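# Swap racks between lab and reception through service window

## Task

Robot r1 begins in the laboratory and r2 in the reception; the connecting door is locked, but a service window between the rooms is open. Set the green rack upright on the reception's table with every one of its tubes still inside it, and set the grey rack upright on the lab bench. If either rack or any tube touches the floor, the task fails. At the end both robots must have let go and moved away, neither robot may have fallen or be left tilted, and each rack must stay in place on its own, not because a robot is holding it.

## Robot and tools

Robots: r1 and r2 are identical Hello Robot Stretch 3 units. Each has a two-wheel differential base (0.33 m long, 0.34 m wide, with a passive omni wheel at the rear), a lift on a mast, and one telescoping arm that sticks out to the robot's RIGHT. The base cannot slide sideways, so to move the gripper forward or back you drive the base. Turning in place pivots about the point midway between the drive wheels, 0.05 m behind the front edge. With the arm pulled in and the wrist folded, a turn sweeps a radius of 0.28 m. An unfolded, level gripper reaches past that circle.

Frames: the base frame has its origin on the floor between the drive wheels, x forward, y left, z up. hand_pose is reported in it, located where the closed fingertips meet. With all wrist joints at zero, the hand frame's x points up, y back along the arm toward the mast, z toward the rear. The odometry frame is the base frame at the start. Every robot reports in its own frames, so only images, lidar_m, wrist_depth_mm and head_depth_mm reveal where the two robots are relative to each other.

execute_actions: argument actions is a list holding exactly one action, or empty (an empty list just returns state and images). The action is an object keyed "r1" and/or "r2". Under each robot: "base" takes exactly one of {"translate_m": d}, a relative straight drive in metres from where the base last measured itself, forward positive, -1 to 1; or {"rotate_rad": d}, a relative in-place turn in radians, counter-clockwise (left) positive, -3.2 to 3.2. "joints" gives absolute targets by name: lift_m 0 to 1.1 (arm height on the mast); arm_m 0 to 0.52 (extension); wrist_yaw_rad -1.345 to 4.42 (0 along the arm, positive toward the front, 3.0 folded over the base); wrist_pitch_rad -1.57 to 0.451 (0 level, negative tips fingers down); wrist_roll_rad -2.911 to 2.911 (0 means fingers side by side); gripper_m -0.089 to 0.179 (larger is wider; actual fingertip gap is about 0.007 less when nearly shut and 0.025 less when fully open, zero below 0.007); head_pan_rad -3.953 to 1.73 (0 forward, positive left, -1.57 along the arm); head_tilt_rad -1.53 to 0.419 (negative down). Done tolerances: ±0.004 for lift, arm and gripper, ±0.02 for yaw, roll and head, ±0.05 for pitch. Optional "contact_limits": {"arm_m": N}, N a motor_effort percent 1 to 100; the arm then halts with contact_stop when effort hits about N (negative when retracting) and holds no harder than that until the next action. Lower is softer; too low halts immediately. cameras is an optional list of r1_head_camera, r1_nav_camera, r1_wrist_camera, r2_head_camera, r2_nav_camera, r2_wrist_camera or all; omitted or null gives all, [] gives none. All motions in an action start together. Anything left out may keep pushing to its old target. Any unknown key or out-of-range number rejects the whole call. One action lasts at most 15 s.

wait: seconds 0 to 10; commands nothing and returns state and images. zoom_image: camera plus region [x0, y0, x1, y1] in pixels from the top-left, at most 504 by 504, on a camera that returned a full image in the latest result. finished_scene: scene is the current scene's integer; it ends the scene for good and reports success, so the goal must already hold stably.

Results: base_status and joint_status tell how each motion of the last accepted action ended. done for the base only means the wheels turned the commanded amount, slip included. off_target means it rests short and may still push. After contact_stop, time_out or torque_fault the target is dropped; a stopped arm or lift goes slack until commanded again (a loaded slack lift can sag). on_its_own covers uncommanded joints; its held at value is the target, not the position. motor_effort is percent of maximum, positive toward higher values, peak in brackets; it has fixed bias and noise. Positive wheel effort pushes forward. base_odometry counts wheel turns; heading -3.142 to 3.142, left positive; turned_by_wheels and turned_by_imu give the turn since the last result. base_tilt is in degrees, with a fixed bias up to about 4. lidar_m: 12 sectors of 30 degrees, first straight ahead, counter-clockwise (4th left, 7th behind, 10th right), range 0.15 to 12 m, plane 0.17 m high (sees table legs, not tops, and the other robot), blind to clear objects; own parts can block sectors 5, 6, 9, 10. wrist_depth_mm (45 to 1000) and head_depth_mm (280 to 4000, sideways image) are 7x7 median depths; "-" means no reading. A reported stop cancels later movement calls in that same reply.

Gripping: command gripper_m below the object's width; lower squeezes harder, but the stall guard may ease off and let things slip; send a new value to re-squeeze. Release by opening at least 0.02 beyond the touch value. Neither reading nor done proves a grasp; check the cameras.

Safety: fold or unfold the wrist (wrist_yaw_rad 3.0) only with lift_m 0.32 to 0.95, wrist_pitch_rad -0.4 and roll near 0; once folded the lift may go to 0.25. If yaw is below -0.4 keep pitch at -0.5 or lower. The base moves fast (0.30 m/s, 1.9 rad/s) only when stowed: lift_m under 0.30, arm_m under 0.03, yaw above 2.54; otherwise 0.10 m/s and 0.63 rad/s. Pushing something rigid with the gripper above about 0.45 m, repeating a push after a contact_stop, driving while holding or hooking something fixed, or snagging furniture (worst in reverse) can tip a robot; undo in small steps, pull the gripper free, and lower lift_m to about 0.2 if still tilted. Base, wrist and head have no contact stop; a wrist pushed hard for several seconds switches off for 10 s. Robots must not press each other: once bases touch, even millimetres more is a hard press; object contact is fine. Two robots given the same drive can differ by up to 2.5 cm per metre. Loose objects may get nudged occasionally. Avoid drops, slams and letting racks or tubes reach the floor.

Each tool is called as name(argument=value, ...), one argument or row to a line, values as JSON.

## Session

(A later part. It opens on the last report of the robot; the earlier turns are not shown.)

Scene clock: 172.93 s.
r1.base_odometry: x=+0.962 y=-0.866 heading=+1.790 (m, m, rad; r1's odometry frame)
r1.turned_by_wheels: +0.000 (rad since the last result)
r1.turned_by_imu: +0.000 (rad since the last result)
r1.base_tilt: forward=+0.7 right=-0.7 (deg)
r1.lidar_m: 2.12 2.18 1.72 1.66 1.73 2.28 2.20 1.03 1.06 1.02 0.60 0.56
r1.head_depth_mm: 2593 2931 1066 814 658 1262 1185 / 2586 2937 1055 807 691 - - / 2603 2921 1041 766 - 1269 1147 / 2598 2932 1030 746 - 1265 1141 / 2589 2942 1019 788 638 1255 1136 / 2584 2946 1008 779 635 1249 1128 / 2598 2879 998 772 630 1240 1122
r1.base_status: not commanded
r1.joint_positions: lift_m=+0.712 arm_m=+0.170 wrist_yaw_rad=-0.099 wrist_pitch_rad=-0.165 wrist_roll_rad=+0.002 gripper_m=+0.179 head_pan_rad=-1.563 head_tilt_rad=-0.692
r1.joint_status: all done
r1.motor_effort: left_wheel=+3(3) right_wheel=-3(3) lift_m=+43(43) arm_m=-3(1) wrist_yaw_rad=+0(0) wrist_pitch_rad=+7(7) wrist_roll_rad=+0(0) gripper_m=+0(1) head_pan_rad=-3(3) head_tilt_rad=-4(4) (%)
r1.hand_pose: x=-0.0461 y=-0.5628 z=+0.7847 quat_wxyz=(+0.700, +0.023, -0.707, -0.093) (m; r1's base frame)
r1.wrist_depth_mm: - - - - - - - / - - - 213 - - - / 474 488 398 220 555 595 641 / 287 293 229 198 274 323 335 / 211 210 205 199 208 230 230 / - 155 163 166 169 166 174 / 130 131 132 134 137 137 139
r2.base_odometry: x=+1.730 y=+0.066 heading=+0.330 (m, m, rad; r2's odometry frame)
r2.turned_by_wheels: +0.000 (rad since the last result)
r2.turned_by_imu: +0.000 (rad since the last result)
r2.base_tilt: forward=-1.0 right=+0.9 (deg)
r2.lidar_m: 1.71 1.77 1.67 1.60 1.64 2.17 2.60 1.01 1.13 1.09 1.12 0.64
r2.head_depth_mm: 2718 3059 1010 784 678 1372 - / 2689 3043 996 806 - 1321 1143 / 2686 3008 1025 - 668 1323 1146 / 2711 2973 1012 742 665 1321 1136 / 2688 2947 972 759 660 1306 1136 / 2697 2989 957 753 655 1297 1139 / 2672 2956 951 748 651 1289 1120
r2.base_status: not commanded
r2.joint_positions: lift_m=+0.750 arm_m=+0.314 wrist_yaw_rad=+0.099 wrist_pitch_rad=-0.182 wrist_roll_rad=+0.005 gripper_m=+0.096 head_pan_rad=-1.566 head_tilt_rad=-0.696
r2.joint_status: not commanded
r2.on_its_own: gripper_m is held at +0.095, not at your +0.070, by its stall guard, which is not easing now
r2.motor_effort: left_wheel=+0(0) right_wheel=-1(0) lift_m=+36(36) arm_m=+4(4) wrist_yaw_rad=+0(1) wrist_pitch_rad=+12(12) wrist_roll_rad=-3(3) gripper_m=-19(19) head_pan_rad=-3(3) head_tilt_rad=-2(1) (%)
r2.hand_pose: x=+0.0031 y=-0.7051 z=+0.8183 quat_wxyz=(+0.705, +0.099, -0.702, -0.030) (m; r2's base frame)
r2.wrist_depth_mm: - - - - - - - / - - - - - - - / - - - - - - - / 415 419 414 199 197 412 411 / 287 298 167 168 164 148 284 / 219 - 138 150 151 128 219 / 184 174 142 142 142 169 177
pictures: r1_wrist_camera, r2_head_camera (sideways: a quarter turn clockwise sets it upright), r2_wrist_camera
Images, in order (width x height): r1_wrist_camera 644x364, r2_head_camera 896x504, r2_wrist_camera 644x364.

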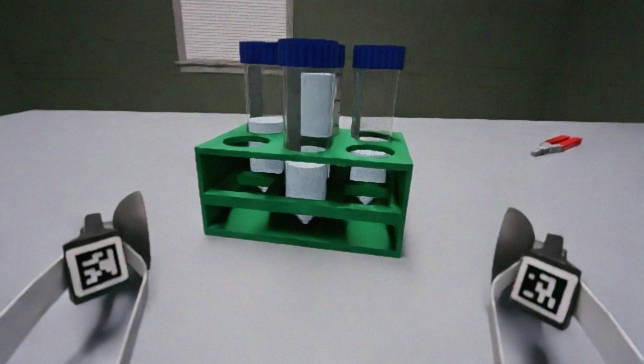

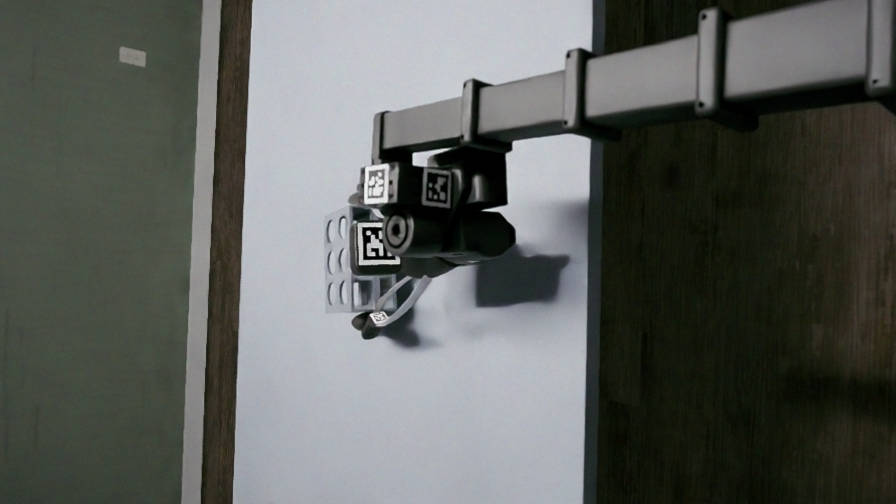

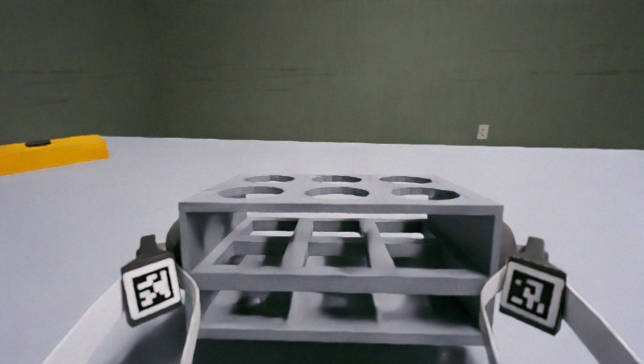

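execute_actions(
  actions=[
    {"r1":{"base":{"translate_m":0.022},"joints":{"lift_m":0.8,"wrist_yaw_rad":-0.28}},"r2":{"joints":{"lift_m":0.716}}},
  ],
  cameras=[],
)

execute_actions(
  actions=[
    {"r1":{"joints":{"lift_m":0.91,"wrist_pitch_rad":-0.4}},"r2":{"joints":{"gripper_m":0.179}}},
  ],
  cameras=[],
)

execute_actions(
  actions=[
    {"r1":{"joints":{"wrist_pitch_rad":-0.8,"arm_m":0.3}},"r2":{"joints":{"lift_m":0.92}}},
  ],
  cameras=[],
)

execute_actions(
  actions=[
    {"r1":{"joints":{"arm_m":0.35}},"r2":{"base":{"translate_m":0.009},"joints":{"wrist_pitch_rad":-0.8,"arm_m":0.41}}},
  ],
  cameras=["r1_head_camera","r1_wrist_camera","r2_head_camera","r2_wrist_camera"],
)

Scene clock: 218.03 s.
r1.base_odometry: x=+0.957 y=-0.845 heading=+1.790 (m, m, rad; r1's odometry frame)
r1.turned_by_wheels: +0.000 (rad since the last result)
r1.turned_by_imu: +0.000 (rad since the last result)
r1.base_tilt: forward=+0.7 right=-0.6 (deg)
r1.lidar_m: 2.10 2.16 1.73 1.66 1.73 2.31 2.23 1.05 1.06 1.02 0.57 0.55
r1.head_depth_mm: 2611 2934 1068 815 678 - - / 2603 2925 1056 862 - 1279 1142 / 2582 2931 1042 843 - 1300 1145 / 2595 2917 1030 760 - 1265 1141 / 2577 2928 1019 786 640 1256 1134 / 2584 2940 1010 777 636 1246 1126 / 2589 2904 995 772 629 1245 1124
r1.base_status: done
r1.joint_positions: lift_m=+0.800 arm_m=+0.170 wrist_yaw_rad=-0.279 wrist_pitch_rad=-0.165 wrist_roll_rad=+0.002 gripper_m=+0.179 head_pan_rad=-1.563 head_tilt_rad=-0.692
r1.joint_status: all done
r1.motor_effort: left_wheel=+3(8) right_wheel=-3(4) lift_m=+43(39) arm_m=-3(3) wrist_yaw_rad=-2(0) wrist_pitch_rad=+7(7) wrist_roll_rad=+0(0) gripper_m=+1(0) head_pan_rad=-3(3) head_tilt_rad=-4(3) (%)
r1.hand_pose: x=-0.0899 y=-0.5544 z=+0.8725 quat_wxyz=(+0.689, -0.040, -0.707, -0.156) (m; r1's base frame)
r1.wrist_depth_mm: - - - - - - - / - - - - - - - / - - - - - - - / 511 532 250 477 563 585 587 / 368 369 254 288 395 416 408 / - 263 240 231 303 297 313 / 233 233 229 233 244 247 251
r2.base_odometry: x=+1.730 y=+0.066 heading=+0.330 (m, m, rad; r2's odometry frame)
r2.turned_by_wheels: +0.000 (rad since the last result)
r2.turned_by_imu: +0.001 (rad since the last result)
r2.base_tilt: forward=-0.9 right=+0.9 (deg)
r2.lidar_m: 1.71 1.76 1.67 1.60 1.64 2.18 2.61 1.01 1.14 1.08 1.12 0.64
r2.head_depth_mm: 2685 3065 1009 786 679 1359 1175 / 2727 3063 991 806 - - 1125 / 2694 3024 984 - 652 1326 1142 / 2727 3007 977 - 663 1311 1140 / 2651 2947 966 762 662 1301 1135 / 2725 2927 957 756 658 1299 1129 / 2696 2962 948 752 651 1286 1118
r2.base_status: not commanded
r2.joint_positions: lift_m=+0.716 arm_m=+0.314 wrist_yaw_rad=+0.099 wrist_pitch_rad=-0.166 wrist_roll_rad=+0.005 gripper_m=+0.096 head_pan_rad=-1.566 head_tilt_rad=-0.696
r2.joint_status: all done
r2.on_its_own: gripper_m is held at +0.095, not at your +0.070, by its stall guard, which is not easing now
r2.motor_effort: left_wheel=+0(0) right_wheel=+0(0) lift_m=+19(35) arm_m=+4(4) wrist_yaw_rad=+0(0) wrist_pitch_rad=+6(12) wrist_roll_rad=-3(3) gripper_m=-19(19) head_pan_rad=-3(2) head_tilt_rad=-2(1) (%)
r2.hand_pose: x=+0.0032 y=-0.7062 z=+0.7890 quat_wxyz=(+0.705, +0.094, -0.702, -0.024) (m; r2's base frame)
r2.wrist_depth_mm: - - - - - - - / - - - - - - - / 494 649 634 - - - - / 343 343 193 169 169 339 334 / 231 232 159 165 164 144 228 / 175 - 137 147 148 132 174 / 146 140 138 136 135 135 140
pictures: none
No camera images: the call's "cameras" was empty. Leave "cameras" out to get every camera's image.

Scene clock: 219.87 s.
r1.base_odometry: x=+0.957 y=-0.845 heading=+1.790 (m, m, rad; r1's odometry frame)
r1.turned_by_wheels: +0.000 (rad since the last result)
r1.turned_by_imu: +0.000 (rad since the last result)
r1.base_tilt: forward=+0.8 right=-0.8 (deg)
r1.lidar_m: 2.10 2.16 1.73 1.66 1.73 2.31 2.22 1.05 1.06 1.02 0.57 0.55
r1.head_depth_mm: 2601 2912 1990 - 624 1280 1157 / 2578 2912 2802 783 638 1277 1153 / 2593 2933 2776 - 632 1270 1144 / 2584 2918 1081 - 629 1265 1140 / 2587 2923 1018 784 638 1251 1136 / 2596 2916 1009 778 634 1249 1130 / 2570 2905 995 772 631 1245 1124
r1.base_status: not commanded
r1.joint_positions: lift_m=+0.910 arm_m=+0.170 wrist_yaw_rad=-0.279 wrist_pitch_rad=-0.413 wrist_roll_rad=+0.002 gripper_m=+0.179 head_pan_rad=-1.563 head_tilt_rad=-0.692
r1.joint_status: all done
r1.motor_effort: left_wheel=+2(3) right_wheel=-4(3) lift_m=+43(49) arm_m=-3(3) wrist_yaw_rad=-1(1) wrist_pitch_rad=+6(8) wrist_roll_rad=+0(0) gripper_m=+0(0) head_pan_rad=-3(3) head_tilt_rad=-3(4) (%)
r1.hand_pose: x=-0.0834 y=-0.5316 z=+0.9236 quat_wxyz=(+0.665, +0.047, -0.706, -0.240) (m; r1's base frame)
r1.wrist_depth_mm: - - - - - - - / - - - - - - - / 598 630 621 634 651 662 665 / 469 479 448 450 498 502 518 / 383 390 310 327 398 414 409 / - 318 292 308 335 332 344 / 279 285 286 287 291 292 291
r2.base_odometry: x=+1.730 y=+0.066 heading=+0.330 (m, m, rad; r2's odometry frame)
r2.turned_by_wheels: +0.000 (rad since the last result)
r2.turned_by_imu: +0.000 (rad since the last result)
r2.base_tilt: forward=-0.9 right=+0.9 (deg)
r2.lidar_m: 1.71 1.77 1.67 1.59 1.64 2.18 2.60 1.01 1.14 1.09 1.12 0.64
r2.head_depth_mm: 2681 3046 1003 785 674 1368 1180 / 2705 2976 998 802 - - 1121 / 2691 2967 989 - 651 1316 1149 / 2688 2962 983 - 662 1319 1143 / 2729 2968 967 758 663 1306 1131 / 2713 2969 954 757 656 1297 1124 / 2682 2935 950 749 650 1287 1124
r2.base_status: not commanded
r2.joint_positions: lift_m=+0.716 arm_m=+0.314 wrist_yaw_rad=+0.099 wrist_pitch_rad=-0.173 wrist_roll_rad=+0.005 gripper_m=+0.179 head_pan_rad=-1.566 head_tilt_rad=-0.696
r2.joint_status: all done
r2.motor_effort: left_wheel=+0(0) right_wheel=+0(0) lift_m=+19(19) arm_m=+4(4) wrist_yaw_rad=+0(0) wrist_pitch_rad=+9(9) wrist_roll_rad=-3(3) gripper_m=+0(82) head_pan_rad=-2(3) head_tilt_rad=-1(1) (%)
r2.hand_pose: x=+0.0031 y=-0.7057 z=+0.7874 quat_wxyz=(+0.705, +0.096, -0.702, -0.026) (m; r2's base frame)
r2.wrist_depth_mm: - - - - - - - / - - - - - - - / 488 618 610 606 - - - / 334 332 186 166 166 326 326 / 226 226 160 168 164 135 226 / 181 163 138 150 149 142 179 / - 138 138 138 137 138 133
pictures: none
No camera images: the call's "cameras" was empty. Leave "cameras" out to get every camera's image.

Scene clock: 222.57 s.
r1.base_odometry: x=+0.957 y=-0.845 heading=+1.790 (m, m, rad; r1's odometry frame)
r1.turned_by_wheels: +0.000 (rad since the last result)
r1.turned_by_imu: +0.000 (rad since the last result)
r1.base_tilt: forward=+0.6 right=-0.8 (deg)
r1.lidar_m: 2.10 2.15 1.73 1.66 1.72 2.31 2.22 1.05 1.06 1.02 0.57 0.55
r1.head_depth_mm: 2577 2958 1976 - 657 1288 1156 / 2586 2873 - 780 653 1281 1153 / 2604 2880 - 745 649 1277 1146 / 2576 2930 1073 748 645 1266 1136 / 2580 2946 1017 784 641 1253 1134 / 2581 2911 1005 779 636 1244 1128 / 2593 2891 994 771 630 1245 1121
r1.base_status: not commanded
r1.joint_positions: lift_m=+0.910 arm_m=+0.300 wrist_yaw_rad=-0.279 wrist_pitch_rad=-0.808 wrist_roll_rad=+0.002 gripper_m=+0.179 head_pan_rad=-1.563 head_tilt_rad=-0.692
r1.joint_status: all done
r1.motor_effort: left_wheel=+3(3) right_wheel=-3(3) lift_m=+44(43) arm_m=+5(6) wrist_yaw_rad=-1(1) wrist_pitch_rad=+4(7) wrist_roll_rad=+0(0) gripper_m=+0(1) head_pan_rad=-3(3) head_tilt_rad=-4(3) (%)
r1.hand_pose: x=-0.0656 y=-0.5981 z=+0.8466 quat_wxyz=(+0.604, +0.184, -0.683, -0.366) (m; r1's base frame)
r1.wrist_depth_mm: 411 414 414 416 421 423 418 / 358 359 362 363 365 364 366 / 316 315 168 166 306 322 323 / 283 285 215 147 283 289 286 / 257 258 228 197 251 264 264 / - 233 229 230 235 237 241 / 216 216 217 219 220 220 219
r2.base_odometry: x=+1.730 y=+0.066 heading=+0.330 (m, m, rad; r2's odometry frame)
r2.turned_by_wheels: +0.000 (rad since the last result)
r2.turned_by_imu: +0.000 (rad since the last result)
r2.base_tilt: forward=-1.0 right=+0.9 (deg)
r2.lidar_m: 1.71 1.77 1.67 1.60 1.64 2.17 2.60 1.01 1.13 1.09 1.12 0.64
r2.head_depth_mm: 2682 3052 - - 695 1323 1155 / 2683 2917 923 777 673 1325 1153 / 2673 - 888 775 667 1313 1138 / 2705 2946 802 768 666 1299 1136 / 2703 2989 961 760 661 1300 1134 / 2663 2925 960 755 656 1293 1128 / 2663 2966 951 746 655 1286 1129
r2.base_status: not commanded
r2.joint_positions: lift_m=+0.920 arm_m=+0.314 wrist_yaw_rad=+0.099 wrist_pitch_rad=-0.172 wrist_roll_rad=+0.005 gripper_m=+0.179 head_pan_rad=-1.566 head_tilt_rad=-0.696
r2.joint_status: all done
r2.motor_effort: left_wheel=+0(0) right_wheel=+0(1) lift_m=+34(37) arm_m=+4(4) wrist_yaw_rad=+0(1) wrist_pitch_rad=+8(9) wrist_roll_rad=-3(3) gripper_m=+0(0) head_pan_rad=-2(2) head_tilt_rad=-2(2) (%)
r2.hand_pose: x=+0.0031 y=-0.7058 z=+0.9908 quat_wxyz=(+0.705, +0.096, -0.702, -0.026) (m; r2's base frame)
r2.wrist_depth_mm: - - - - - - - / - - - - - - - / - - - - - - - / - - - - - - - / - 695 648 633 643 642 - / 493 466 489 488 487 482 517 / 398 399 398 393 396 392 381
pictures: none
No camera images: the call's "cameras" was empty. Leave "cameras" out to get every camera's image.

Scene clock: 224.57 s.
r1.base_odometry: x=+0.957 y=-0.845 heading=+1.790 (m, m, rad; r1's odometry frame)
r1.turned_by_wheels: +0.000 (rad since the last result)
r1.turned_by_imu: +0.000 (rad since the last result)
r1.base_tilt: forward=+0.7 right=-0.7 (deg)
r1.lidar_m: 2.10 2.16 1.73 1.66 1.73 2.31 2.22 1.05 1.06 1.02 0.57 0.55
r1.head_depth_mm: 2600 2942 1985 - - 1278 1158 / 2589 2845 1006 780 653 1279 1152 / 2599 2825 - 747 650 1268 1149 / 2596 2863 1075 747 643 1260 1141 / 2606 2925 1018 786 639 1255 1136 / 2591 2896 1007 779 634 1254 1127 / 2595 2889 995 771 630 1241 1122
r1.base_status: not commanded
r1.joint_positions: lift_m=+0.910 arm_m=+0.350 wrist_yaw_rad=-0.279 wrist_pitch_rad=-0.808 wrist_roll_rad=+0.002 gripper_m=+0.179 head_pan_rad=-1.563 head_tilt_rad=-0.692
r1.joint_status: all done
r1.motor_effort: left_wheel=+3(3) right_wheel=-3(3) lift_m=+43(44) arm_m=+5(4) wrist_yaw_rad=+0(1) wrist_pitch_rad=+3(4) wrist_roll_rad=+0(0) gripper_m=+0(0) head_pan_rad=-3(3) head_tilt_rad=-4(3) (%)
r1.hand_pose: x=-0.0656 y=-0.6480 z=+0.8466 quat_wxyz=(+0.604, +0.185, -0.683, -0.366) (m; r1's base frame)
r1.wrist_depth_mm: 403 412 417 416 421 415 425 / 356 359 359 361 366 363 366 / 316 318 318 319 321 319 323 / 285 285 146 147 147 287 287 / 257 260 184 140 193 262 262 / - 231 204 119 185 235 239 / 217 219 210 159 167 220 220
r2.base_odometry: x=+1.738 y=+0.069 heading=+0.330 (m, m, rad; r2's odometry frame)
r2.turned_by_wheels: +0.000 (rad since the last result)
r2.turned_by_imu: +0.000 (rad since the last result)
r2.base_tilt: forward=-0.9 right=+1.0 (deg)
r2.lidar_m: 1.71 1.76 1.67 1.60 1.64 2.17 2.61 1.02 1.14 1.09 0.68 0.64
r2.head_depth_mm: 2654 3042 - - 667 1343 1151 / 2680 - 989 778 674 1329 1141 / 2724 - 948 771 671 1311 1150 / 2682 2916 815 767 663 1311 1139 / 2724 2970 969 762 662 1301 1125 / 2721 2948 957 755 657 1300 1120 / 2666 2965 949 747 651 1291 1116
r2.base_status: done
r2.joint_positions: lift_m=+0.920 arm_m=+0.410 wrist_yaw_rad=+0.099 wrist_pitch_rad=-0.809 wrist_roll_rad=+0.005 gripper_m=+0.179 head_pan_rad=-1.566 head_tilt_rad=-0.696
r2.joint_status: all done
r2.motor_effort: left_wheel=+0(3) right_wheel=+0(5) lift_m=+35(35) arm_m=+4(5) wrist_yaw_rad=+0(1) wrist_pitch_rad=+4(8) wrist_roll_rad=-3(3) gripper_m=+0(1) head_pan_rad=-2(2) head_tilt_rad=-2(2) (%)
r2.hand_pose: x=-0.0058 y=-0.7132 z=+0.8562 quat_wxyz=(+0.662, +0.310, -0.637, -0.247) (m; r2's base frame)
r2.wrist_depth_mm: 436 465 466 451 443 444 430 / 405 394 392 382 382 382 375 / 350 346 348 342 335 332 330 / 311 308 304 302 298 297 295 / 279 281 263 214 253 267 266 / 255 - 234 193 209 243 246 / 227 229 220 178 193 222 219
pictures: r1_head_camera (sideways: a quarter turn clockwise sets it upright), r1_wrist_camera, r2_head_camera (sideways: a quarter turn clockwise sets it upright), r2_wrist_camera
Images, in order (width x height): r1_head_camera 896x504, r1_wrist_camera 644x364, r2_head_camera 896x504, r2_wrist_camera 644x364.

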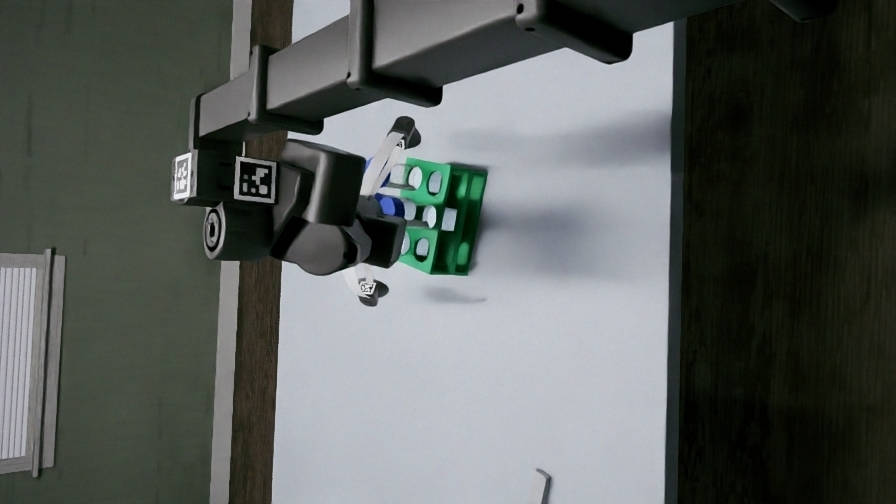

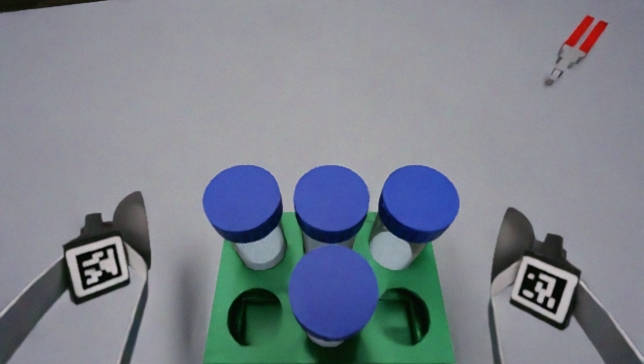

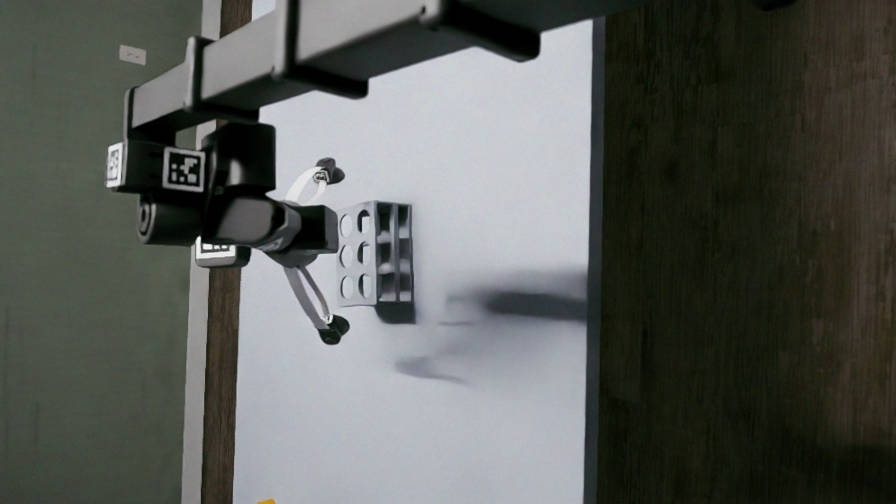

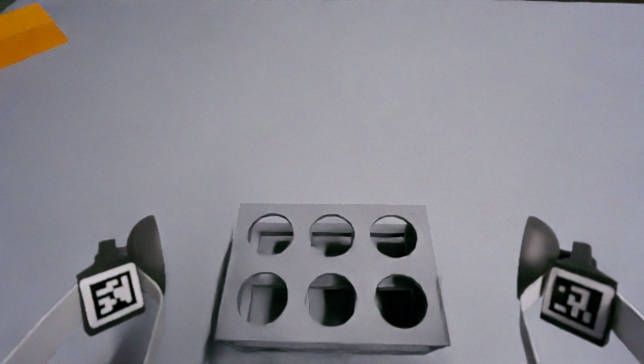

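execute_actions(
  actions=[
    {"r1":{"base":{"translate_m":-0.01},"joints":{"lift_m":0.845,"wrist_yaw_rad":-0.24}},"r2":{"base":{"translate_m":0.005},"joints":{"lift_m":0.845}}},
  ],
  cameras=["r1_head_camera","r1_wrist_camera","r2_head_camera","r2_wrist_camera"],
)

Scene clock: 234.60 s.
r1.base_odometry: x=+0.960 y=-0.855 heading=+1.790 (m, m, rad; r1's odometry frame)
r1.turned_by_wheels: +0.000 (rad since the last result)
r1.turned_by_imu: +0.000 (rad since the last result)
r1.base_tilt: forward=+0.8 right=-0.7 (deg)
r1.lidar_m: 2.11 2.17 1.73 1.66 1.72 2.30 2.21 1.04 1.06 1.02 0.59 0.56
r1.head_depth_mm: 2603 2957 1069 844 - - - / 2597 2911 2800 - 636 1279 1155 / 2599 2935 - 740 649 1270 1145 / 2604 2925 1099 744 644 1263 1137 / 2584 2945 1019 785 639 1257 1133 / 2580 2936 1008 780 634 1249 1126 / 2609 2886 999 770 629 1247 1125
r1.base_status: done
r1.joint_positions: lift_m=+0.845 arm_m=+0.350 wrist_yaw_rad=-0.243 wrist_pitch_rad=-0.802 wrist_roll_rad=+0.002 gripper_m=+0.179 head_pan_rad=-1.563 head_tilt_rad=-0.692
r1.joint_status: all done
r1.motor_effort: left_wheel=+1(5) right_wheel=+0(9) lift_m=+25(41) arm_m=+5(5) wrist_yaw_rad=+2(1) wrist_pitch_rad=+1(4) wrist_roll_rad=+0(0) gripper_m=+0(0) head_pan_rad=-3(3) head_tilt_rad=-3(4) (%)
r1.hand_pose: x=-0.0603 y=-0.6508 z=+0.7832 quat_wxyz=(+0.612, +0.195, -0.680, -0.353) (m; r1's base frame)
r1.wrist_depth_mm: 307 306 310 310 312 314 315 / 267 90 90 88 91 91 272 / 235 81 85 80 83 80 241 / 212 211 130 70 145 211 214 / 194 158 124 63 127 194 195 / - 128 150 58 149 120 177 / 160 111 108 106 110 159 162
r2.base_odometry: x=+1.743 y=+0.070 heading=+0.330 (m, m, rad; r2's odometry frame)
r2.turned_by_wheels: +0.000 (rad since the last result)
r2.turned_by_imu: +0.000 (rad since the last result)
r2.base_tilt: forward=-0.9 right=+0.9 (deg)
r2.lidar_m: 1.70 1.75 1.67 1.60 1.64 2.18 2.62 1.02 1.14 1.09 0.67 0.63
r2.head_depth_mm: 2714 3033 1005 816 - - - / 2701 3040 - 765 664 1323 1152 / 2719 3009 - 773 671 1318 1145 / 2679 2932 975 766 665 1315 1143 / 2680 3022 969 761 661 1297 1129 / 2689 2907 962 757 655 1300 1129 / 2748 2945 951 747 651 1286 1127
r2.base_status: done
r2.joint_positions: lift_m=+0.846 arm_m=+0.410 wrist_yaw_rad=+0.099 wrist_pitch_rad=-0.787 wrist_roll_rad=+0.001 gripper_m=+0.179 head_pan_rad=-1.566 head_tilt_rad=-0.696
r2.joint_status: all done
r2.motor_effort: left_wheel=-1(2) right_wheel=+2(5) lift_m=+13(34) arm_m=+4(4) wrist_yaw_rad=+1(1) wrist_pitch_rad=-5(7) wrist_roll_rad=+0(3) gripper_m=+0(0) head_pan_rad=-3(2) head_tilt_rad=-1(2) (%)
r2.hand_pose: x=-0.0054 y=-0.7176 z=+0.7858 quat_wxyz=(+0.666, +0.303, -0.639, -0.239) (m; r2's base frame)
r2.wrist_depth_mm: 349 347 344 339 331 329 323 / 297 292 292 286 281 277 278 / 255 251 250 247 245 242 241 / 224 222 181 181 154 210 214 / 200 202 136 135 133 150 192 / 183 122 120 122 119 118 177 / - 162 157 156 136 155 156
pictures: r1_head_camera (sideways: a quarter turn clockwise sets it upright), r1_wrist_camera, r2_head_camera (sideways: a quarter turn clockwise sets it upright), r2_wrist_camera
Images, in order (width x height): r1_head_camera 896x504, r1_wrist_camera 644x364, r2_head_camera 896x504, r2_wrist_camera 644x364.

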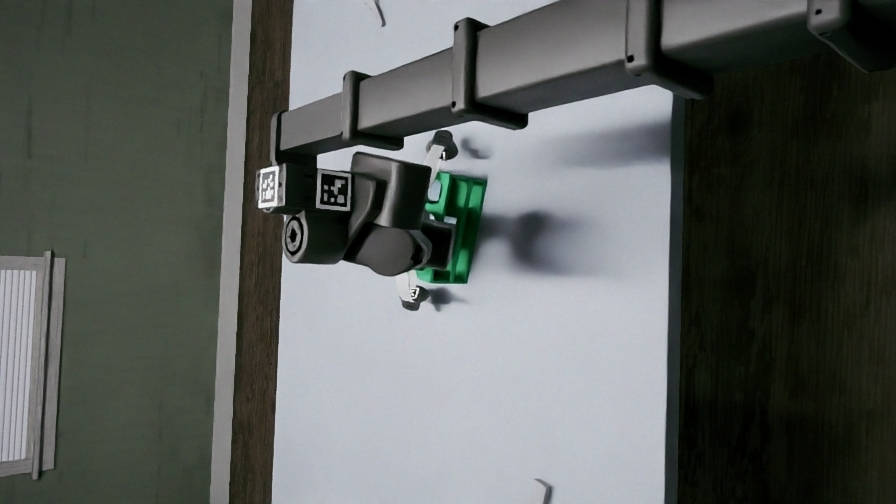

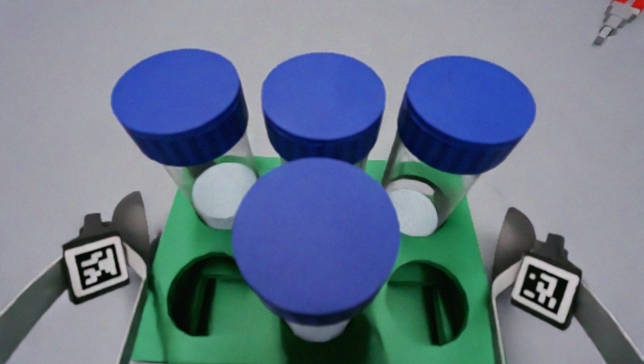

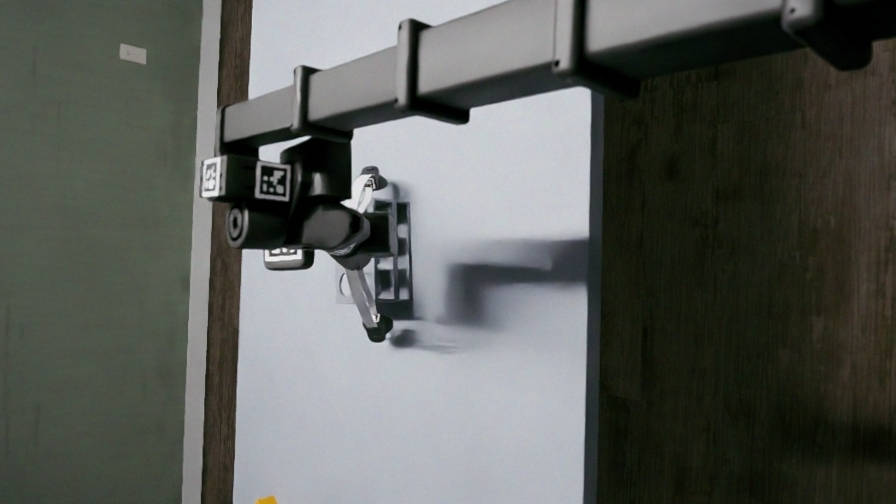

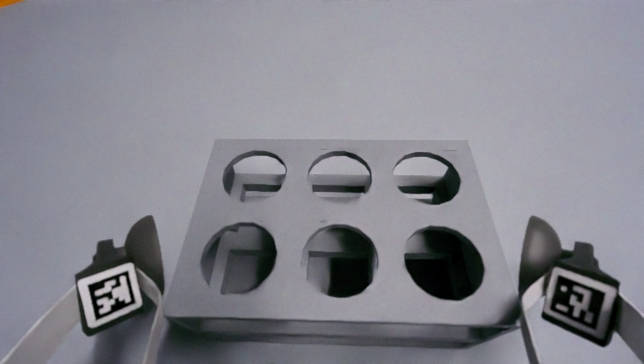

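execute_actions(
  actions=[
    {"r1":{"joints":{"lift_m":0.857}},"r2":{"joints":{"lift_m":0.862}}},
  ],
  cameras=[],
)

execute_actions(
  actions=[
    {"r1":{"joints":{"gripper_m":0.09}},"r2":{"joints":{"gripper_m":0.095}}},
  ],
  cameras=["r1_head_camera","r1_wrist_camera","r2_head_camera","r2_wrist_camera"],
)

Scene clock: 242.80 s.
r1.base_odometry: x=+0.960 y=-0.855 heading=+1.790 (m, m, rad; r1's odometry frame)
r1.turned_by_wheels: +0.000 (rad since the last result)
r1.turned_by_imu: +0.000 (rad since the last result)
r1.base_tilt: forward=+0.7 right=-0.7 (deg)
r1.lidar_m: 2.11 2.16 1.73 1.67 1.72 2.30 2.21 1.04 1.06 1.02 0.59 0.55
r1.head_depth_mm: 2596 2946 1069 873 - - 1165 / 2593 2942 - - 643 1277 1154 / 2602 2913 - 741 647 1271 1148 / 2586 2940 1073 744 644 1265 1139 / 2589 2902 1021 783 640 1256 1135 / 2588 2928 1007 779 634 1249 1127 / 2584 2900 994 772 630 1247 1123
r1.base_status: not commanded
r1.joint_positions: lift_m=+0.857 arm_m=+0.350 wrist_yaw_rad=-0.242 wrist_pitch_rad=-0.808 wrist_roll_rad=+0.002 gripper_m=+0.179 head_pan_rad=-1.563 head_tilt_rad=-0.692
r1.joint_status: all done
r1.motor_effort: left_wheel=+2(2) right_wheel=-1(2) lift_m=+44(45) arm_m=+5(5) wrist_yaw_rad=+1(3) wrist_pitch_rad=+3(3) wrist_roll_rad=+0(0) gripper_m=+0(0) head_pan_rad=-3(3) head_tilt_rad=-3(3) (%)
r1.hand_pose: x=-0.0598 y=-0.6497 z=+0.7937 quat_wxyz=(+0.611, +0.197, -0.679, -0.355) (m; r1's base frame)
r1.wrist_depth_mm: 322 323 326 326 326 328 326 / 278 279 281 286 284 284 286 / 246 95 93 91 94 96 254 / 223 222 142 85 150 220 226 / 201 203 134 74 137 205 206 / - 179 151 67 151 156 187 / 170 165 117 115 118 169 172
r2.base_odometry: x=+1.743 y=+0.070 heading=+0.330 (m, m, rad; r2's odometry frame)
r2.turned_by_wheels: +0.000 (rad since the last result)
r2.turned_by_imu: +0.000 (rad since the last result)
r2.base_tilt: forward=-1.0 right=+0.9 (deg)
r2.lidar_m: 1.70 1.75 1.67 1.60 1.64 2.18 2.62 1.02 1.13 1.09 0.67 0.63
r2.head_depth_mm: 2745 3067 1046 - - - 1129 / 2699 2988 - 756 675 1326 1146 / 2738 2944 912 774 671 1307 1144 / 2713 2981 978 765 665 1305 1133 / 2692 2962 968 761 662 1310 1131 / 2688 2929 961 757 654 1293 1125 / 2693 2919 951 750 653 1292 1121
r2.base_status: not commanded
r2.joint_positions: lift_m=+0.862 arm_m=+0.410 wrist_yaw_rad=+0.099 wrist_pitch_rad=-0.809 wrist_roll_rad=+0.001 gripper_m=+0.179 head_pan_rad=-1.566 head_tilt_rad=-0.696
r2.joint_status: all done
r2.motor_effort: left_wheel=+0(1) right_wheel=+0(2) lift_m=+35(35) arm_m=+4(4) wrist_yaw_rad=+1(0) wrist_pitch_rad=+3(5) wrist_roll_rad=-1(1) gripper_m=+0(1) head_pan_rad=-3(3) head_tilt_rad=-2(2) (%)
r2.hand_pose: x=-0.0058 y=-0.7133 z=+0.7983 quat_wxyz=(+0.663, +0.310, -0.635, -0.246) (m; r2's base frame)
r2.wrist_depth_mm: 356 353 348 344 341 338 332 / 304 302 301 300 293 290 287 / 268 265 264 259 256 253 252 / 236 234 198 193 163 227 224 / 212 215 158 147 146 200 204 / 195 - 130 131 131 131 187 / 173 175 170 167 166 169 167
pictures: none
No camera images: the call's "cameras" was empty. Leave "cameras" out to get every camera's image.

Scene clock: 244.17 s.
r1.base_odometry: x=+0.960 y=-0.855 heading=+1.790 (m, m, rad; r1's odometry frame)
r1.turned_by_wheels: +0.000 (rad since the last result)
r1.turned_by_imu: +0.000 (rad since the last result)
r1.base_tilt: forward=+0.7 right=-0.7 (deg)
r1.lidar_m: 2.10 2.17 1.73 1.66 1.73 2.30 2.21 1.04 1.06 1.02 0.59 0.56
r1.head_depth_mm: 2583 2932 1064 873 - - 1169 / 2589 2910 - 804 644 1279 1155 / 2605 2905 - 743 647 1271 1145 / 2584 2935 1072 745 643 1262 1137 / 2569 2911 1018 785 640 1254 1131 / 2587 2918 1008 779 634 1248 1127 / 2593 2904 998 772 629 1244 1123
r1.base_status: not commanded
r1.joint_positions: lift_m=+0.857 arm_m=+0.350 wrist_yaw_rad=-0.242 wrist_pitch_rad=-0.802 wrist_roll_rad=+0.002 gripper_m=+0.092 head_pan_rad=-1.563 head_tilt_rad=-0.692
r1.joint_status: all done
r1.motor_effort: left_wheel=+2(2) right_wheel=-2(2) lift_m=+39(43) arm_m=+5(5) wrist_yaw_rad=+1(2) wrist_pitch_rad=+1(4) wrist_roll_rad=+0(0) gripper_m=-29(100) head_pan_rad=-2(3) head_tilt_rad=-4(4) (%)
r1.hand_pose: x=-0.0601 y=-0.6508 z=+0.7947 quat_wxyz=(+0.612, +0.195, -0.680, -0.353) (m; r1's base frame)
r1.wrist_depth_mm: 329 327 328 333 331 331 332 / 286 288 287 284 287 287 292 / 250 97 95 93 96 99 255 / 225 221 144 88 139 223 229 / 203 207 137 76 141 209 208 / 189 179 152 69 152 182 188 / 169 169 118 115 120 171 173
r2.base_odometry: x=+1.743 y=+0.070 heading=+0.330 (m, m, rad; r2's odometry frame)
r2.turned_by_wheels: +0.000 (rad since the last result)
r2.turned_by_imu: +0.000 (rad since the last result)
r2.base_tilt: forward=-1.0 right=+0.9 (deg)
r2.lidar_m: 1.70 1.75 1.67 1.60 1.65 2.18 2.62 1.02 1.14 1.09 0.67 0.63
r2.head_depth_mm: 2668 2986 1046 - - - 1127 / 2700 3023 - 751 675 1330 1146 / 2687 2942 915 774 670 1316 1146 / 2719 2920 970 767 667 1312 1144 / 2681 2919 973 760 660 1307 1135 / 2687 2973 962 754 655 1294 1128 / 2696 2915 951 751 653 1289 1121
r2.base_status: not commanded
r2.joint_positions: lift_m=+0.862 arm_m=+0.410 wrist_yaw_rad=+0.099 wrist_pitch_rad=-0.807 wrist_roll_rad=+0.002 gripper_m=+0.096 head_pan_rad=-1.566 head_tilt_rad=-0.696
r2.joint_status: all done
r2.motor_effort: left_wheel=+0(0) right_wheel=+1(0) lift_m=+34(35) arm_m=+4(4) wrist_yaw_rad=+0(0) wrist_pitch_rad=+2(3) wrist_roll_rad=-1(1) gripper_m=-19(93) head_pan_rad=-3(3) head_tilt_rad=-2(1) (%)
r2.hand_pose: x=-0.0057 y=-0.7138 z=+0.7987 quat_wxyz=(+0.663, +0.309, -0.636, -0.246) (m; r2's base frame)
r2.wrist_depth_mm: 360 359 356 350 347 340 336 / 309 306 303 295 297 290 289 / 268 269 263 261 258 256 254 / 238 236 197 193 164 227 226 / 212 214 149 146 144 205 204 / 193 - 133 132 133 127 187 / 181 175 169 168 167 168 170
pictures: r1_head_camera (sideways: a quarter turn clockwise sets it upright), r1_wrist_camera, r2_head_camera (sideways: a quarter turn clockwise sets it upright), r2_wrist_camera
Images, in order (width x height): r1_head_camera 896x504, r1_wrist_camera 644x364, r2_head_camera 896x504, r2_wrist_camera 644x364.

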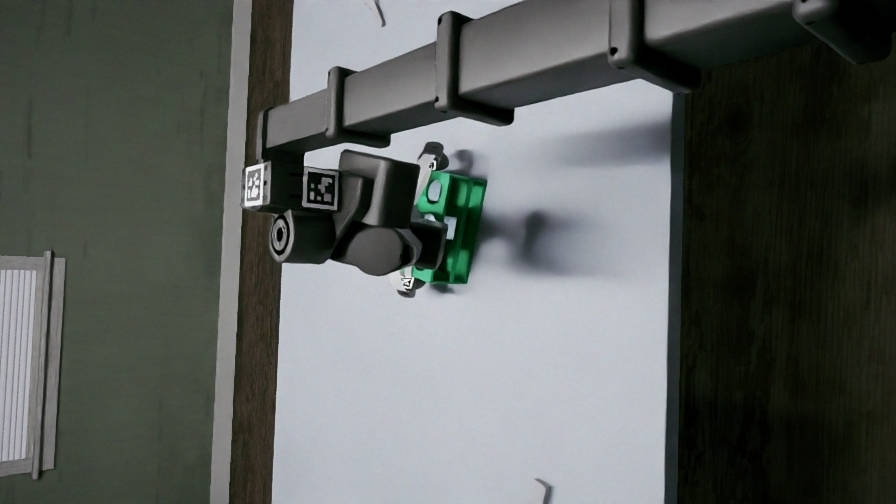

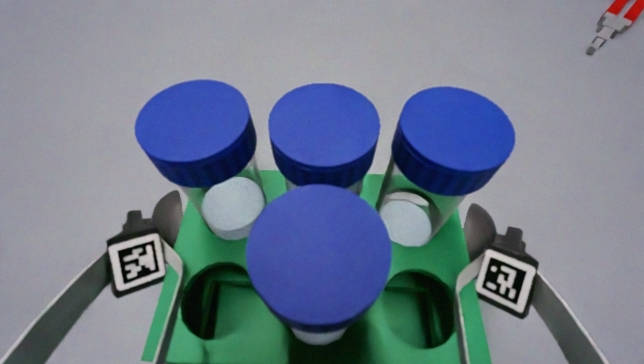

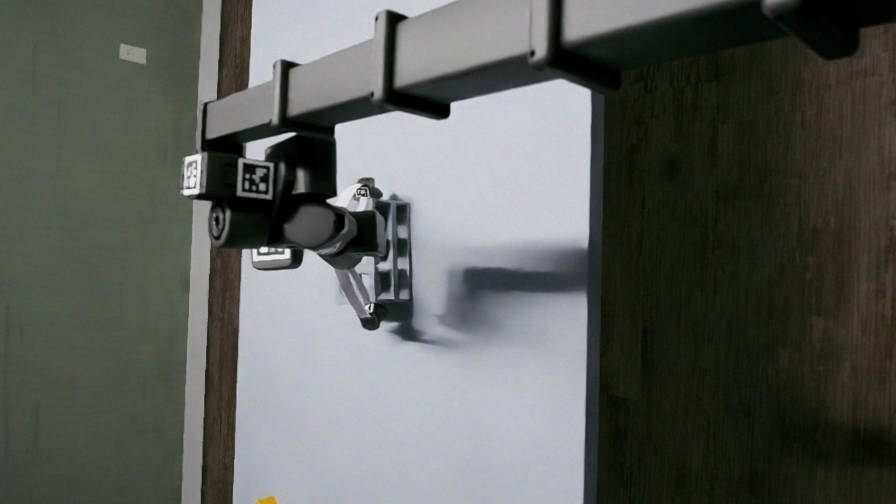

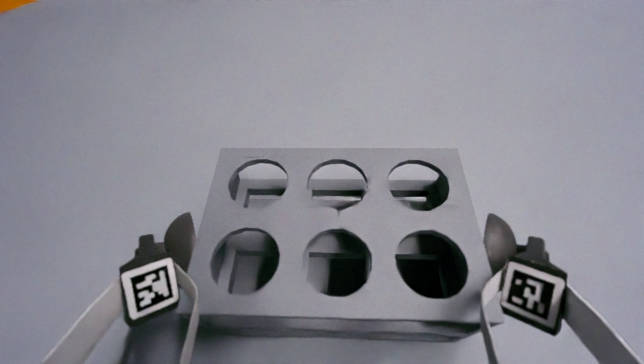

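execute_actions(
  actions=[
    {"r1":{"joints":{"lift_m":0.89}},"r2":{"joints":{"lift_m":0.895}}},
  ],
  cameras=["r1_head_camera","r1_wrist_camera","r2_head_camera","r2_wrist_camera"],
)

Scene clock: 250.83 s.
r1.base_odometry: x=+0.960 y=-0.855 heading=+1.790 (m, m, rad; r1's odometry frame)
r1.turned_by_wheels: +0.000 (rad since the last result)
r1.turned_by_imu: +0.000 (rad since the last result)
r1.base_tilt: forward=+0.6 right=-0.7 (deg)
r1.lidar_m: 2.11 2.17 1.72 1.66 1.72 2.29 2.22 1.04 1.06 1.02 0.59 0.56
r1.head_depth_mm: 2603 2952 1115 - - 1284 1146 / 2608 2889 - 778 652 1278 1151 / 2609 2876 - 729 648 1272 1148 / 2616 2921 1072 745 643 1266 1142 / 2576 2905 1019 785 639 1254 1137 / 2583 2910 1005 777 634 1248 1132 / 2579 2885 997 772 631 1240 1120
r1.base_status: not commanded
r1.joint_positions: lift_m=+0.890 arm_m=+0.350 wrist_yaw_rad=-0.242 wrist_pitch_rad=-0.824 wrist_roll_rad=+0.002 gripper_m=+0.101 head_pan_rad=-1.563 head_tilt_rad=-0.692
r1.joint_status: all done
r1.on_its_own: gripper_m is held at +0.100, not at your +0.090, by its stall guard, which is not easing now
r1.motor_effort: left_wheel=+2(2) right_wheel=-1(2) lift_m=+46(44) arm_m=+4(5) wrist_yaw_rad=+0(1) wrist_pitch_rad=+11(12) wrist_roll_rad=+0(0) gripper_m=-23(24) head_pan_rad=-3(3) head_tilt_rad=-4(3) (%)
r1.hand_pose: x=-0.0590 y=-0.6465 z=+0.8240 quat_wxyz=(+0.608, +0.203, -0.678, -0.360) (m; r1's base frame)
r1.wrist_depth_mm: 363 365 366 369 370 368 371 / 320 320 321 321 325 326 326 / 284 91 91 90 92 93 291 / 256 86 89 85 86 85 261 / 232 233 136 77 140 239 235 / 218 207 134 72 134 - 216 / 194 194 120 68 122 196 199
r2.base_odometry: x=+1.743 y=+0.070 heading=+0.330 (m, m, rad; r2's odometry frame)
r2.turned_by_wheels: +0.000 (rad since the last result)
r2.turned_by_imu: +0.001 (rad since the last result)
r2.base_tilt: forward=-0.9 right=+0.9 (deg)
r2.lidar_m: 1.70 1.75 1.67 1.60 1.64 2.17 2.62 1.02 1.14 1.09 0.67 0.63
r2.head_depth_mm: 2715 3037 1097 - - 1334 1128 / 2690 2958 939 757 674 1332 1147 / 2673 - 918 768 669 1318 1146 / 2678 2969 778 768 664 1315 1138 / 2705 2952 971 761 660 1307 1126 / 2683 2977 952 754 657 1297 1131 / 2687 2981 946 750 650 1292 1128
r2.base_status: not commanded
r2.joint_positions: lift_m=+0.895 arm_m=+0.410 wrist_yaw_rad=+0.099 wrist_pitch_rad=-0.819 wrist_roll_rad=+0.002 gripper_m=+0.096 head_pan_rad=-1.566 head_tilt_rad=-0.696
r2.joint_status: all done
r2.motor_effort: left_wheel=+0(0) right_wheel=+0(0) lift_m=+36(37) arm_m=+4(4) wrist_yaw_rad=+0(1) wrist_pitch_rad=+7(7) wrist_roll_rad=-1(1) gripper_m=-19(19) head_pan_rad=-3(2) head_tilt_rad=-2(2) (%)
r2.hand_pose: x=-0.0060 y=-0.7114 z=+0.8297 quat_wxyz=(+0.662, +0.313, -0.634, -0.249) (m; r2's base frame)
r2.wrist_depth_mm: 401 410 407 399 391 390 384 / 355 346 345 341 336 335 329 / 309 304 303 300 297 293 293 / 276 272 193 190 160 263 261 / 247 248 148 144 142 236 237 / 224 - 134 134 133 128 214 / 209 204 197 195 195 196 198
pictures: r1_head_camera (sideways: a quarter turn clockwise sets it upright), r1_wrist_camera, r2_head_camera (sideways: a quarter turn clockwise sets it upright), r2_wrist_camera
Images, in order (width x height): r1_head_camera 896x504, r1_wrist_camera 644x364, r2_head_camera 896x504, r2_wrist_camera 644x364.

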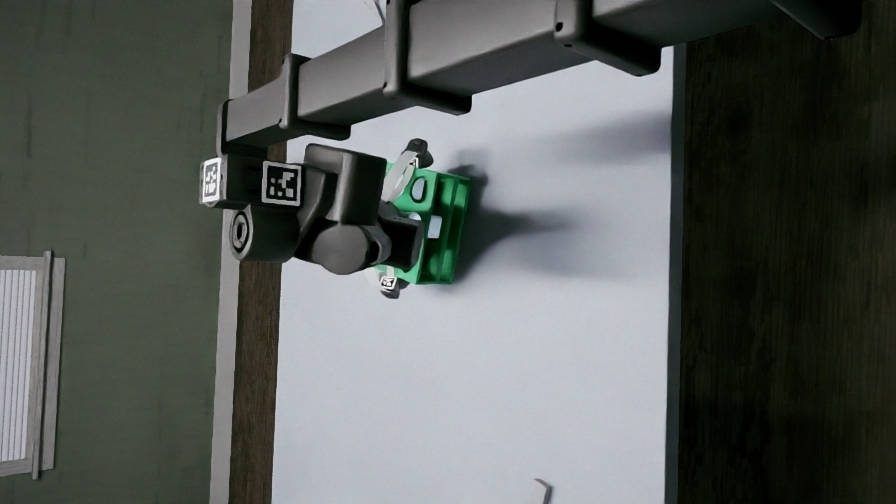

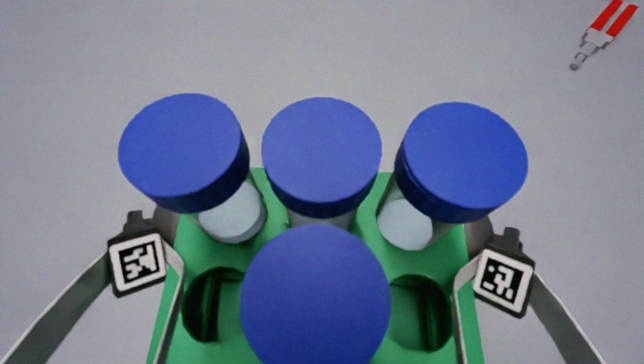

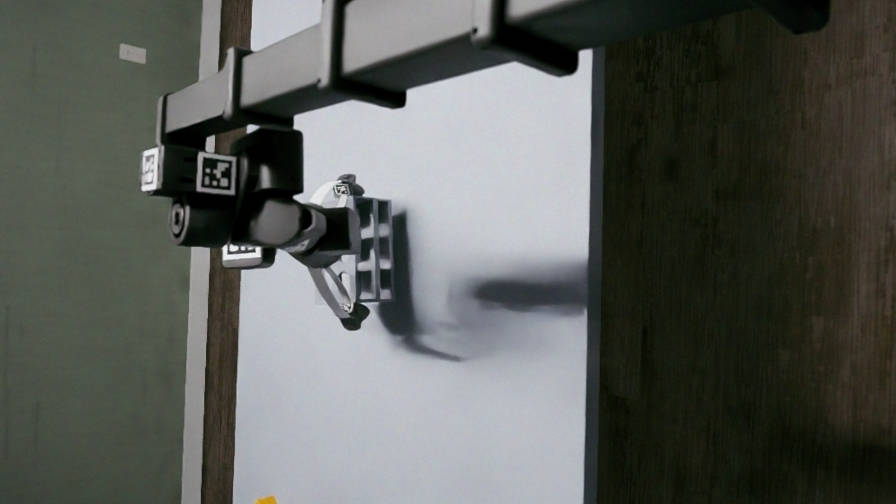

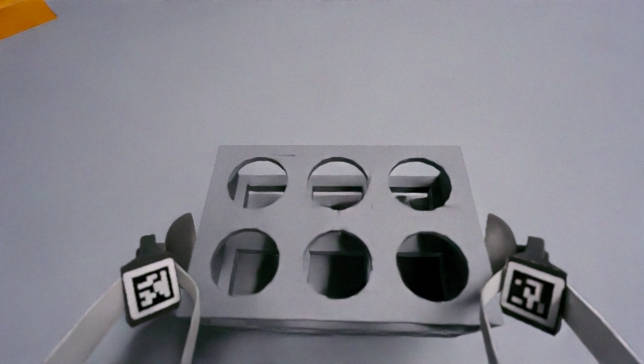

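execute_actions(
  actions=[],
  cameras=["r1_wrist_camera"],
)

Scene clock: 253.40 s.
r1.base_odometry: x=+0.960 y=-0.855 heading=+1.790 (m, m, rad; r1's odometry frame)
r1.turned_by_wheels: +0.000 (rad since the last result)
r1.turned_by_imu: +0.000 (rad since the last result)
r1.base_tilt: forward=+0.9 right=-0.6 (deg)
r1.lidar_m: 2.11 2.17 1.73 1.66 1.72 2.30 2.22 1.04 1.06 1.02 0.59 0.56
r1.head_depth_mm: 2598 2951 1111 - - 1280 1145 / 2605 2892 - 779 652 1276 1155 / 2594 2872 - 728 649 1266 1149 / 2612 2929 1077 743 643 1264 1140 / 2578 2921 1016 785 640 1253 1133 / 2584 2910 1008 780 635 1244 1128 / 2579 2889 998 773 630 1239 1119
r1.base_status: not commanded
r1.joint_positions: lift_m=+0.890 arm_m=+0.350 wrist_yaw_rad=-0.242 wrist_pitch_rad=-0.824 wrist_roll_rad=+0.002 gripper_m=+0.101 head_pan_rad=-1.563 head_tilt_rad=-0.692
r1.joint_status: all done
r1.on_its_own: gripper_m is held at +0.100, not at your +0.090, by its stall guard, which is not easing now
r1.motor_effort: left_wheel=+2(2) right_wheel=-2(2) lift_m=+46(44) arm_m=+5(5) wrist_yaw_rad=+2(1) wrist_pitch_rad=+11(12) wrist_roll_rad=+0(0) gripper_m=-23(24) head_pan_rad=-3(3) head_tilt_rad=-4(3) (%)
r1.hand_pose: x=-0.0590 y=-0.6465 z=+0.8240 quat_wxyz=(+0.608, +0.203, -0.678, -0.360) (m; r1's base frame)
r1.wrist_depth_mm: 363 365 364 368 371 370 370 / 317 319 320 322 323 323 327 / 283 91 91 90 92 93 290 / 255 86 89 85 86 85 262 / 233 233 136 77 140 238 236 / 217 207 133 72 134 - 217 / 194 195 120 67 121 196 200
r2.base_odometry: x=+1.743 y=+0.070 heading=+0.330 (m, m, rad; r2's odometry frame)
r2.turned_by_wheels: +0.000 (rad since the last result)
r2.turned_by_imu: +0.000 (rad since the last result)
r2.base_tilt: forward=-1.0 right=+1.0 (deg)
r2.lidar_m: 1.70 1.75 1.67 1.60 1.64 2.18 2.61 1.02 1.14 1.09 0.67 0.63
r2.head_depth_mm: 2691 3003 1099 - - 1330 1135 / 2727 2992 935 758 675 1321 1149 / 2709 - 915 775 670 1328 1145 / 2735 2956 781 766 664 1309 1137 / 2758 2976 972 766 662 1304 1135 / 2686 2924 956 757 657 1304 1127 / 2677 2976 950 750 650 1288 1119
r2.base_status: not commanded
r2.joint_positions: lift_m=+0.895 arm_m=+0.410 wrist_yaw_rad=+0.099 wrist_pitch_rad=-0.819 wrist_roll_rad=+0.002 gripper_m=+0.096 head_pan_rad=-1.566 head_tilt_rad=-0.696
r2.joint_status: all done
r2.motor_effort: left_wheel=+0(0) right_wheel=+0(0) lift_m=+36(37) arm_m=+4(4) wrist_yaw_rad=+0(1) wrist_pitch_rad=+7(7) wrist_roll_rad=-1(1) gripper_m=-19(19) head_pan_rad=-3(2) head_tilt_rad=-2(2) (%)
r2.hand_pose: x=-0.0060 y=-0.7114 z=+0.8297 quat_wxyz=(+0.662, +0.313, -0.634, -0.249) (m; r2's base frame)
r2.wrist_depth_mm: 398 406 402 403 393 388 383 / 351 350 344 342 337 335 331 / 313 306 303 303 296 296 295 / 273 273 192 190 160 264 261 / 246 248 148 145 142 236 236 / 224 - 134 135 133 128 216 / 210 204 196 196 194 196 197
pictures: r1_wrist_camera
Images, in order (width x height): r1_wrist_camera 644x364.

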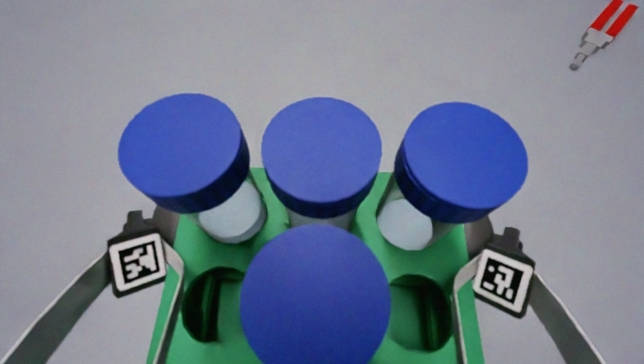

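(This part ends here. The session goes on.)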